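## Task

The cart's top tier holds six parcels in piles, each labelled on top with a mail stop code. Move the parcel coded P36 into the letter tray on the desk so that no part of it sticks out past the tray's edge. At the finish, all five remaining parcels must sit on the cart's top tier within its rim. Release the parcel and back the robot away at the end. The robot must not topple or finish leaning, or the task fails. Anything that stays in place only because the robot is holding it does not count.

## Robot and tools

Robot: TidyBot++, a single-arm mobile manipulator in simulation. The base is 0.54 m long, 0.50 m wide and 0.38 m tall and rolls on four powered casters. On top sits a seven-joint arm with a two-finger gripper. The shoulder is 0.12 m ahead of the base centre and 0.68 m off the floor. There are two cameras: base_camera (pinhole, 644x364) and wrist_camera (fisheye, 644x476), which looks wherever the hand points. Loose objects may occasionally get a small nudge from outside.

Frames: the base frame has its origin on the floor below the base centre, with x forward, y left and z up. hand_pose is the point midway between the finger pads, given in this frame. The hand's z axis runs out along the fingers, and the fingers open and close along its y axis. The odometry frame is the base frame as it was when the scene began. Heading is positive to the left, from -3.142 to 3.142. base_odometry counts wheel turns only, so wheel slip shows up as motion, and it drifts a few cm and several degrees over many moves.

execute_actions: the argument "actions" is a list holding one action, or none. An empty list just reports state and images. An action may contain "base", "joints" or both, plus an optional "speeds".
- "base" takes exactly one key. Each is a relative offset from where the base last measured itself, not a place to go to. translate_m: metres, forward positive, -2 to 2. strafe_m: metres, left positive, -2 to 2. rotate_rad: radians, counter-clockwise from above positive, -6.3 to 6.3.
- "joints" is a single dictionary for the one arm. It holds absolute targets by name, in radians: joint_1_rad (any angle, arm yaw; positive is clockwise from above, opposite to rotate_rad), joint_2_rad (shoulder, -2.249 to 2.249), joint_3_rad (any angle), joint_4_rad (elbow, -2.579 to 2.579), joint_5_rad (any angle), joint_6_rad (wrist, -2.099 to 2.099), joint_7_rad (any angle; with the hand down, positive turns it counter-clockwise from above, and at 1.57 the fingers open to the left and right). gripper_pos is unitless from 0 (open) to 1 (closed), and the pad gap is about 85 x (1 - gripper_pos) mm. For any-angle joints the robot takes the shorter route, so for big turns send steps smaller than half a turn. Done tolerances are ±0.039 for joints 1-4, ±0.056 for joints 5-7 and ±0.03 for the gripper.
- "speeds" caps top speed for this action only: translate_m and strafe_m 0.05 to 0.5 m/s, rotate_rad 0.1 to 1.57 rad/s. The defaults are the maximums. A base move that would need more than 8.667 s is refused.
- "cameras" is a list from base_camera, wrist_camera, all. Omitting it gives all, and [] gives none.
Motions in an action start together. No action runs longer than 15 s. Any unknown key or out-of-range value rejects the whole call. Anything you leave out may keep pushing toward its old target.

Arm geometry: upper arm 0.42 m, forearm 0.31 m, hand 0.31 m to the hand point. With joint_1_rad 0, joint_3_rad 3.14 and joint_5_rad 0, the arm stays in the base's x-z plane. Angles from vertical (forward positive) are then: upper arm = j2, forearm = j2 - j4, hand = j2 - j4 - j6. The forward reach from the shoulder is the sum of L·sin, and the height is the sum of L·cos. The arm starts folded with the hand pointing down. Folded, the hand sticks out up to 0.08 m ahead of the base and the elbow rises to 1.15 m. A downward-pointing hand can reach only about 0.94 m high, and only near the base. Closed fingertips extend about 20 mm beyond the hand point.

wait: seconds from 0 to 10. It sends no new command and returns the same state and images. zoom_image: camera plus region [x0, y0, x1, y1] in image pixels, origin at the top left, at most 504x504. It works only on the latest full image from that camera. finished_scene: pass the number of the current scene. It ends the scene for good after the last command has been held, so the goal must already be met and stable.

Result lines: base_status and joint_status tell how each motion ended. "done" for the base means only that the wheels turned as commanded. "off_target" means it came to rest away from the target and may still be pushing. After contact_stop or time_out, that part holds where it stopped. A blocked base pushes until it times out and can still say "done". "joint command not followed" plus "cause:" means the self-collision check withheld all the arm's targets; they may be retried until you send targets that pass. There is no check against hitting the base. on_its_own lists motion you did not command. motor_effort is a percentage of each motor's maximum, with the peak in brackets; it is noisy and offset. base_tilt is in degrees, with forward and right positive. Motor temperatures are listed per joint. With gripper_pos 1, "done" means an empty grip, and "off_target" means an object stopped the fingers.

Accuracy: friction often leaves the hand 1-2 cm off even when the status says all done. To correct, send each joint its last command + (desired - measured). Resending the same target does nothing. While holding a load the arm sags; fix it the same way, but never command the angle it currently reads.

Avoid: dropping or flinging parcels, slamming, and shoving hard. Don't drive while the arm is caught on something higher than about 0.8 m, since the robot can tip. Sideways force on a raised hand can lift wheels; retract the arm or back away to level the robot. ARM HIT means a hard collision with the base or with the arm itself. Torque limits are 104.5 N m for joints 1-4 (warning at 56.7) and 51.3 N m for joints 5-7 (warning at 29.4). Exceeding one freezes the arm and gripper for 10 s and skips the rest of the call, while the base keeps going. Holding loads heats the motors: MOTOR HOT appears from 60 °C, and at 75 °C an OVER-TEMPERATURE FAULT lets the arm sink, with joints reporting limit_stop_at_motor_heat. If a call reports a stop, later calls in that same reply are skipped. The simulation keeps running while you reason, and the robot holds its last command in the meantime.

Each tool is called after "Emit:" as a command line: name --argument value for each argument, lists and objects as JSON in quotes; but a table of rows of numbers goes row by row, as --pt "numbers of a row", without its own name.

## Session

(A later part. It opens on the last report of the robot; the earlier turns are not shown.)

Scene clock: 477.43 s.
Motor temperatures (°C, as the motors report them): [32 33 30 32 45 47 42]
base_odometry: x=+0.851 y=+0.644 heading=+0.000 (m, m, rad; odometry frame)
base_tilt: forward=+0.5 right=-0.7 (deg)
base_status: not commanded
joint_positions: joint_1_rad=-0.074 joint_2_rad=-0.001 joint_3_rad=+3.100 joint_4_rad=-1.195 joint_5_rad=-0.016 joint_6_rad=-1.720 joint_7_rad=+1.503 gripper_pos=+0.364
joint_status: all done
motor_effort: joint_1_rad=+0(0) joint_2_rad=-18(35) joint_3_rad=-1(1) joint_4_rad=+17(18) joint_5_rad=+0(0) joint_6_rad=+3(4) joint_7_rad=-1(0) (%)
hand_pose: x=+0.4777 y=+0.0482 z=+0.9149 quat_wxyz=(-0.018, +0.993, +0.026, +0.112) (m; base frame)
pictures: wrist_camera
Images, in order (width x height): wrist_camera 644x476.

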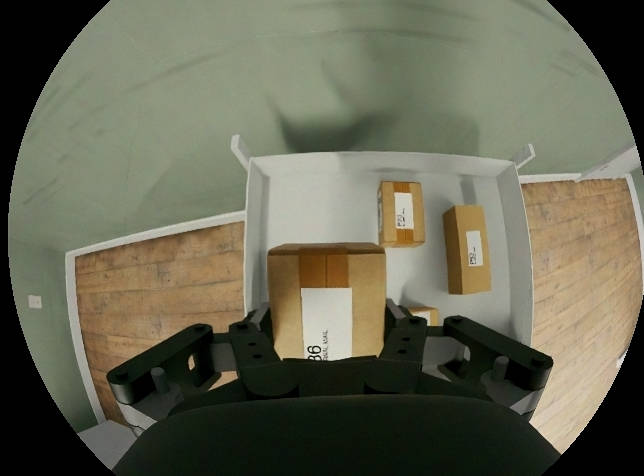

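Emit:
execute_actions --actions '[{"base": {"strafe_m": -1.8}, "joints": {"joint_1_rad": 1.85, "joint_4_rad": -1.0, "joint_7_rad": 1.57}}]'

Scene clock: 533.80 s.
Motor temperatures (°C, as the motors report them): [32 33 30 32 45 47 42]
base_odometry: x=+0.851 y=-1.157 heading=+0.000 (m, m, rad; odometry frame)
base_tilt: forward=+0.4 right=-0.6 (deg)
base_status: done
joint_positions: joint_1_rad=+1.841 joint_2_rad=+0.002 joint_3_rad=+3.095 joint_4_rad=-1.021 joint_5_rad=-0.016 joint_6_rad=-1.720 joint_7_rad=+1.535 gripper_pos=+0.364
joint_status: all done
motor_effort: joint_1_rad=+0(2) joint_2_rad=-17(21) joint_3_rad=+0(2) joint_4_rad=+16(18) joint_5_rad=+0(1) joint_6_rad=+5(5) joint_7_rad=-2(0) (%)
hand_pose: x=+0.0388 y=-0.3811 z=+0.9793 quat_wxyz=(+0.148, +0.600, -0.775, +0.132) (m; base frame)
pictures: base_camera, wrist_camera
Images, in order (width x height): base_camera 644x364, wrist_camera 644x476.

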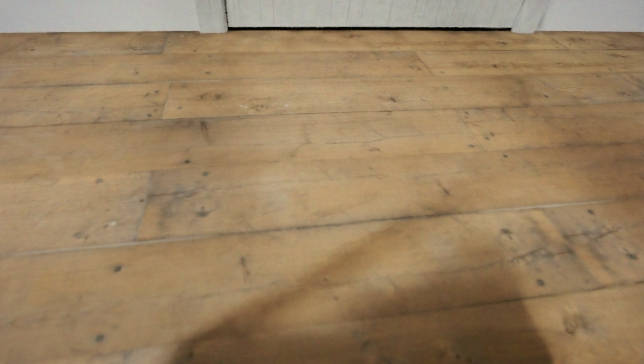

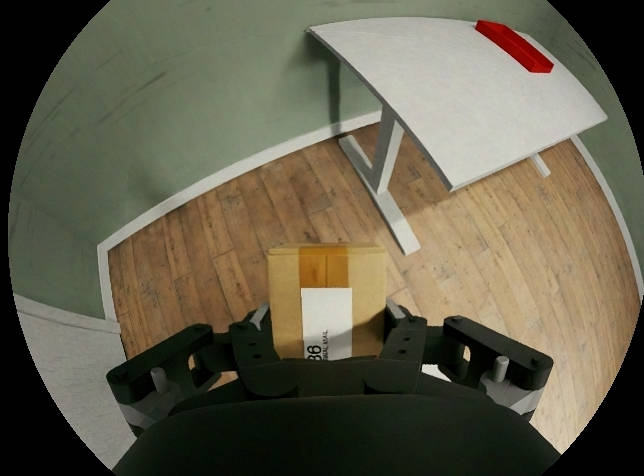

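Emit:
zoom_image --camera "wrist_camera" --region '[440, 0, 640, 200]'

Emit:
zoom_image --camera "wrist_camera" --region '[290, 10, 490, 270]'

Region (440, 0, 640, 200) of wrist_camera's 644x476 image, scaled by 2.520.

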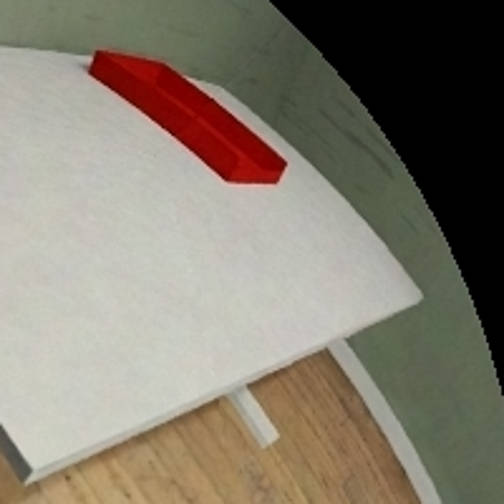

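Region (290, 10, 490, 270) of wrist_camera's 644x476 image, scaled by 1.938; it fills the left 388 columns of this view, and the rest is white.

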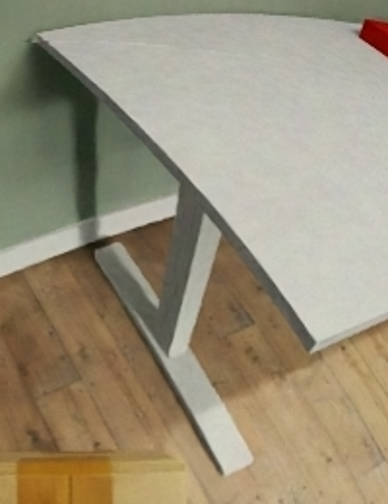

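Emit:
execute_actions --actions '[{"base": {"translate_m": -1.27}, "joints": {"joint_1_rad": 1.578, "joint_2_rad": 0.30, "joint_4_rad": -0.608, "joint_6_rad": -1.841, "joint_7_rad": 1.768}}]'

Scene clock: 655.23 s.
Motor temperatures (°C, as the motors report them): [32 32 30 32 45 47 42]
base_odometry: x=-0.419 y=-1.157 heading=+0.000 (m, m, rad; odometry frame)
base_tilt: forward=+0.5 right=-0.6 (deg)
base_status: done
joint_positions: joint_1_rad=+1.586 joint_2_rad=+0.296 joint_3_rad=+3.095 joint_4_rad=-0.631 joint_5_rad=-0.014 joint_6_rad=-1.807 joint_7_rad=+1.734 gripper_pos=+0.364
joint_status: all done
motor_effort: joint_1_rad=+0(2) joint_2_rad=-27(29) joint_3_rad=+0(1) joint_4_rad=+16(18) joint_5_rad=+1(1) joint_6_rad=+4(5) joint_7_rad=-1(0) (%)
hand_pose: x=+0.1351 y=-0.4969 z=+0.9875 quat_wxyz=(+0.144, +0.757, -0.621, +0.143) (m; base frame)
pictures: base_camera, wrist_camera
Images, in order (width x height): base_camera 644x364, wrist_camera 644x476.

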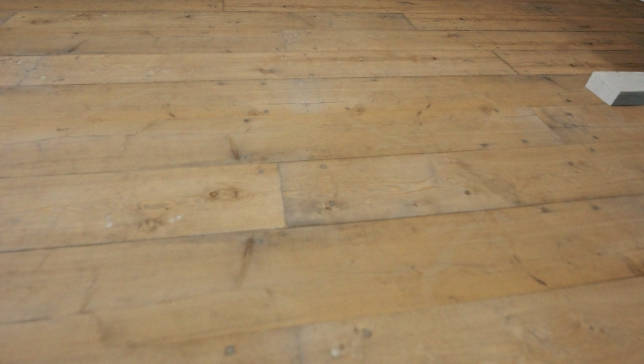

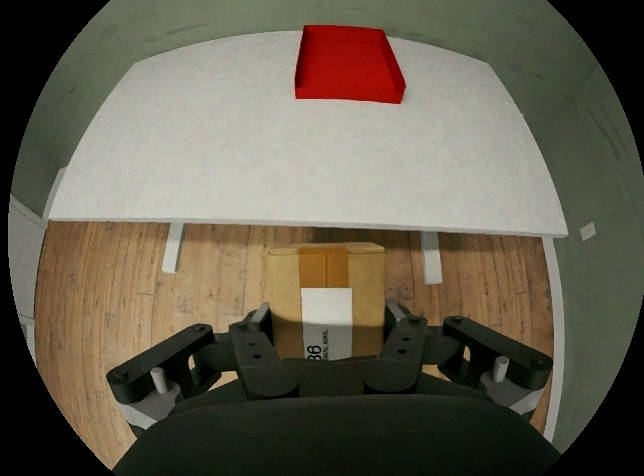

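Emit:
zoom_image --camera "wrist_camera" --region '[270, 10, 450, 130]'

Emit:
zoom_image --camera "wrist_camera" --region '[300, 190, 600, 310]'

Emit:
zoom_image --camera "wrist_camera" --region '[30, 190, 330, 310]'

Region (270, 10, 450, 130) of wrist_camera's 644x476 image, scaled by 2.800.

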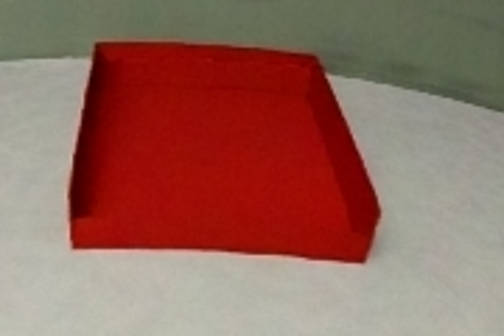

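Region (300, 190, 600, 310) of wrist_camera's 644x476 image, scaled by 1.680; it fills the top 202 rows of this view, and the rest is white.

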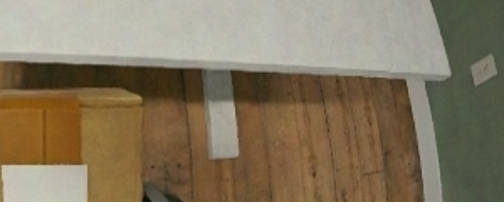

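Region (30, 190, 330, 310) of wrist_camera's 644x476 image, scaled by 1.680; it fills the top 202 rows of this view, and the rest is white.

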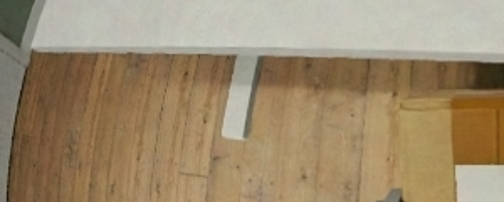

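Emit:
execute_actions --actions '[{"base": {"strafe_m": -0.53}, "joints": {"joint_1_rad": 1.48, "joint_2_rad": 0.68, "joint_4_rad": -0.449, "joint_6_rad": -1.918, "joint_7_rad": 1.61}}]'

Scene clock: 712.50 s.
Motor temperatures (°C, as the motors report them): [32 33 30 32 45 47 42]
base_odometry: x=-0.419 y=-1.687 heading=-0.001 (m, m, rad; odometry frame)
base_tilt: forward=+0.4 right=-0.6 (deg)
base_status: done
joint_positions: joint_1_rad=+1.491 joint_2_rad=+0.698 joint_3_rad=+3.095 joint_4_rad=-0.470 joint_5_rad=-0.014 joint_6_rad=-1.881 joint_7_rad=+1.644 gripper_pos=+0.364
joint_status: all done
motor_effort: joint_1_rad=+0(1) joint_2_rad=-41(46) joint_3_rad=-1(2) joint_4_rad=+16(18) joint_5_rad=+0(0) joint_6_rad=+2(5) joint_7_rad=+0(1) (%)
hand_pose: x=+0.1883 y=-0.5837 z=+0.8185 quat_wxyz=(+0.017, +0.771, -0.635, +0.049) (m; base frame)
pictures: base_camera, wrist_camera
Images, in order (width x height): base_camera 644x364, wrist_camera 644x476.

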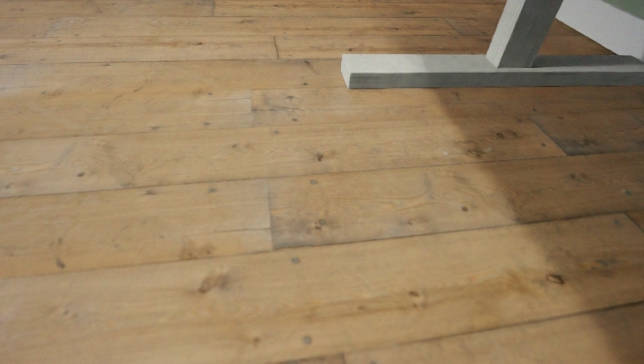

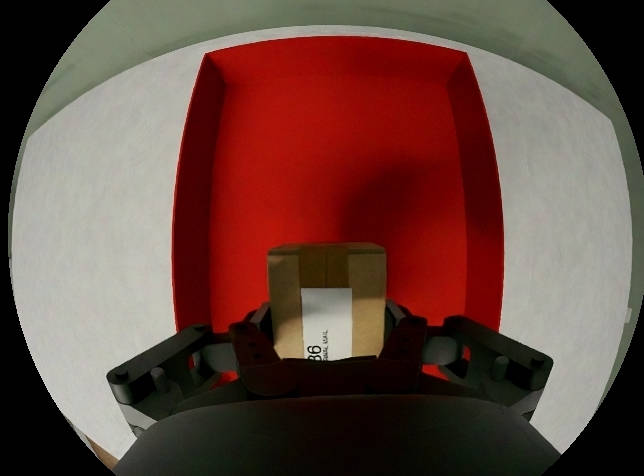

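Emit:
execute_actions --actions '[{"joints": {"joint_2_rad": 0.782}}]' --cameras '["wrist_camera"]'

Scene clock: 727.27 s.
Motor temperatures (°C, as the motors report them): [32 33 30 32 45 47 42]
base_odometry: x=-0.419 y=-1.687 heading=-0.001 (m, m, rad; odometry frame)
base_tilt: forward=+0.4 right=-0.6 (deg)
base_status: not commanded
joint_positions: joint_1_rad=+1.491 joint_2_rad=+0.782 joint_3_rad=+3.095 joint_4_rad=-0.465 joint_5_rad=-0.014 joint_6_rad=-1.882 joint_7_rad=+1.644 gripper_pos=+0.364
joint_status: all done
motor_effort: joint_1_rad=+1(1) joint_2_rad=-44(46) joint_3_rad=-1(1) joint_4_rad=+16(17) joint_5_rad=+0(0) joint_6_rad=+0(1) joint_7_rad=-1(1) (%)
hand_pose: x=+0.1891 y=-0.5938 z=+0.7697 quat_wxyz=(-0.012, +0.771, -0.637, +0.020) (m; base frame)
pictures: wrist_camera
Images, in order (width x height): wrist_camera 644x476.

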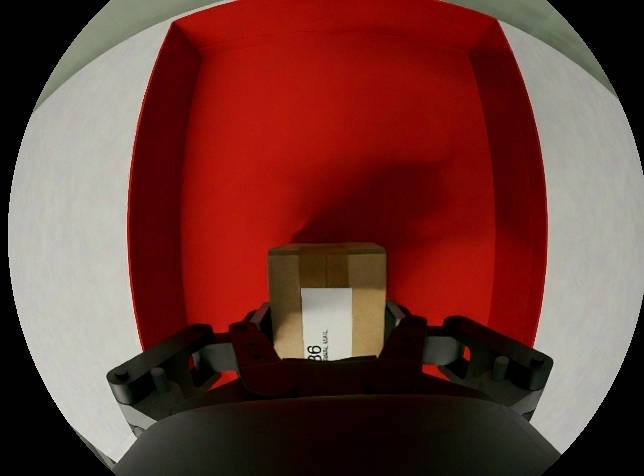

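Emit:
execute_actions --actions '[{"joints": {"joint_2_rad": 0.803, "joint_4_rad": -0.465}}]' --cameras '["wrist_camera"]'

Scene clock: 733.57 s.
Motor temperatures (°C, as the motors report them): [32 34 30 32 45 47 42]
base_odometry: x=-0.419 y=-1.687 heading=-0.001 (m, m, rad; odometry frame)
base_tilt: forward=+0.5 right=-0.6 (deg)
base_status: not commanded
joint_positions: joint_1_rad=+1.491 joint_2_rad=+0.789 joint_3_rad=+3.095 joint_4_rad=-0.465 joint_5_rad=-0.014 joint_6_rad=-1.883 joint_7_rad=+1.644 gripper_pos=+0.364
joint_status: all done
motor_effort: joint_1_rad=-1(0) joint_2_rad=-41(44) joint_3_rad=-2(1) joint_4_rad=+15(16) joint_5_rad=+1(0) joint_6_rad=+1(1) joint_7_rad=+0(0) (%)
hand_pose: x=+0.1891 y=-0.5942 z=+0.7661 quat_wxyz=(-0.015, +0.771, -0.637, +0.018) (m; base frame)
pictures: wrist_camera
Images, in order (width x height): wrist_camera 644x476.

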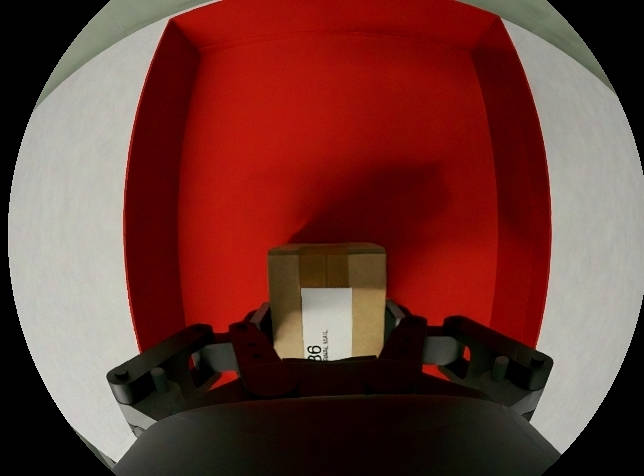

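Emit:
execute_actions --actions '[{"joints": {"joint_2_rad": 0.816}}]' --cameras '["wrist_camera"]'

Scene clock: 736.10 s.
Motor temperatures (°C, as the motors report them): [32 34 30 32 45 47 42]
base_odometry: x=-0.419 y=-1.687 heading=-0.001 (m, m, rad; odometry frame)
base_tilt: forward=+0.5 right=-0.5 (deg)
base_status: not commanded
joint_positions: joint_1_rad=+1.491 joint_2_rad=+0.789 joint_3_rad=+3.095 joint_4_rad=-0.464 joint_5_rad=-0.014 joint_6_rad=-1.883 joint_7_rad=+1.644 gripper_pos=+0.364
joint_status: all done
motor_effort: joint_1_rad=+0(0) joint_2_rad=-39(42) joint_3_rad=-1(1) joint_4_rad=+14(15) joint_5_rad=+0(0) joint_6_rad=+1(1) joint_7_rad=-1(1) (%)
hand_pose: x=+0.1891 y=-0.5943 z=+0.7659 quat_wxyz=(-0.015, +0.771, -0.637, +0.018) (m; base frame)
pictures: wrist_camera
Images, in order (width x height): wrist_camera 644x476.

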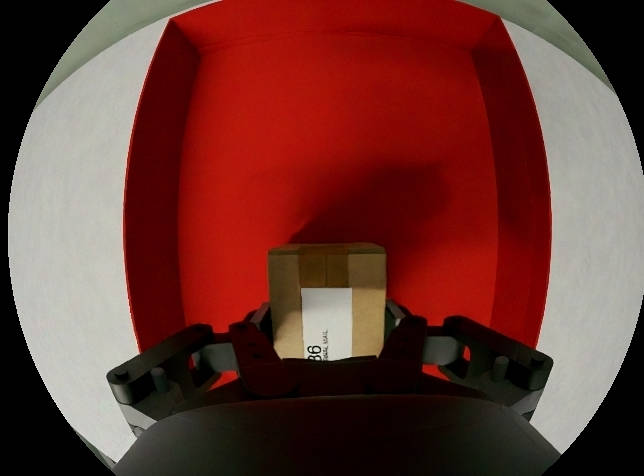

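Contact confirmed. Release.

Emit:
execute_actions --actions '[{"joints": {"joint_2_rad": 0.795, "gripper_pos": 0.05}}]' --cameras '["wrist_camera"]'

Scene clock: 738.80 s.
Motor temperatures (°C, as the motors report them): [32 34 30 32 45 47 42]
base_odometry: x=-0.419 y=-1.687 heading=-0.001 (m, m, rad; odometry frame)
base_tilt: forward=+0.4 right=-0.5 (deg)
base_status: not commanded
joint_positions: joint_1_rad=+1.491 joint_2_rad=+0.789 joint_3_rad=+3.095 joint_4_rad=-0.464 joint_5_rad=-0.014 joint_6_rad=-1.883 joint_7_rad=+1.644 gripper_pos=+0.050
joint_status: all done
motor_effort: joint_1_rad=+0(0) joint_2_rad=-42(44) joint_3_rad=-1(2) joint_4_rad=+15(16) joint_5_rad=+0(0) joint_6_rad=+0(1) joint_7_rad=-1(0) (%)
hand_pose: x=+0.1891 y=-0.5942 z=+0.7661 quat_wxyz=(-0.015, +0.771, -0.637, +0.018) (m; base frame)
pictures: wrist_camera
Images, in order (width x height): wrist_camera 644x476.

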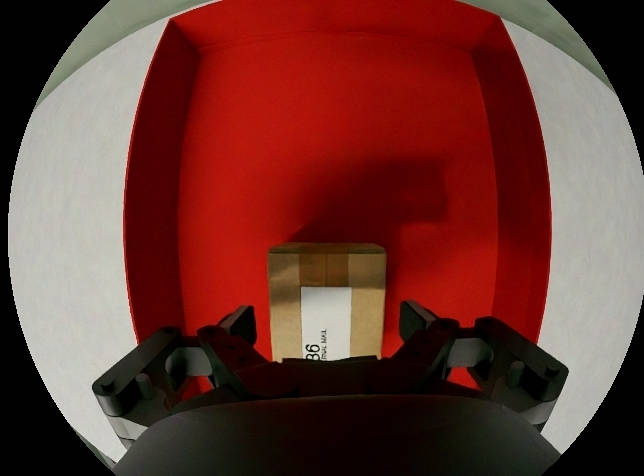

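Emit:
execute_actions --actions '[{"base": {"strafe_m": 0.55}, "joints": {"joint_2_rad": 0.2}}]'

Scene clock: 745.20 s.
Motor temperatures (°C, as the motors report them): [32 34 30 32 45 47 42]
base_odometry: x=-0.419 y=-1.137 heading=+0.000 (m, m, rad; odometry frame)
base_tilt: forward=+0.5 right=-0.6 (deg)
base_status: done
joint_positions: joint_1_rad=+1.485 joint_2_rad=+0.187 joint_3_rad=+3.095 joint_4_rad=-0.464 joint_5_rad=-0.012 joint_6_rad=-1.885 joint_7_rad=+1.644 gripper_pos=+0.050
joint_status: all done
motor_effort: joint_1_rad=+0(4) joint_2_rad=-20(48) joint_3_rad=+0(2) joint_4_rad=+13(18) joint_5_rad=+1(1) joint_6_rad=+5(6) joint_7_rad=-1(1) (%)
hand_pose: x=+0.1788 y=-0.4410 z=+1.0896 quat_wxyz=(+0.198, +0.742, -0.601, +0.223) (m; base frame)
pictures: base_camera, wrist_camera
Images, in order (width x height): base_camera 644x364, wrist_camera 644x476.

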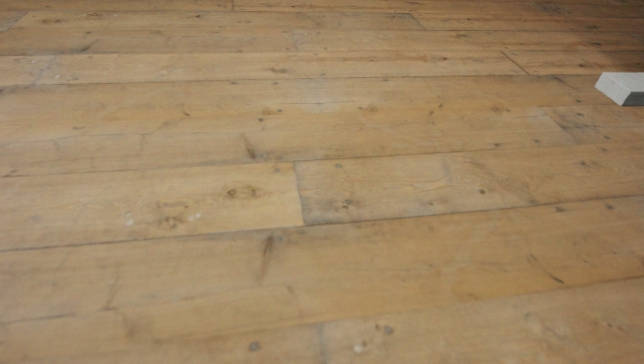

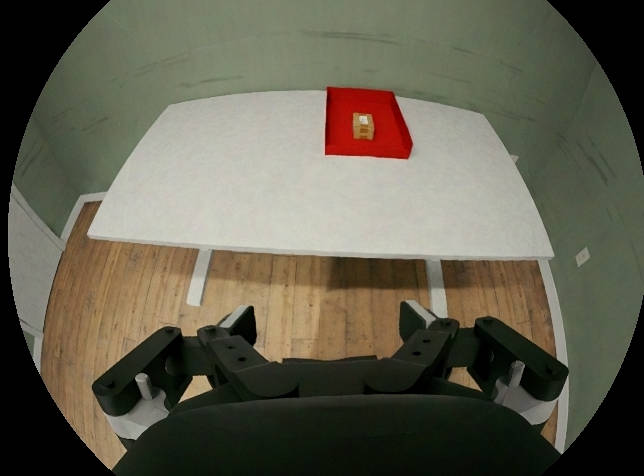

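Emit:
finished_scene --scene 2

The scene is finished: the task was done.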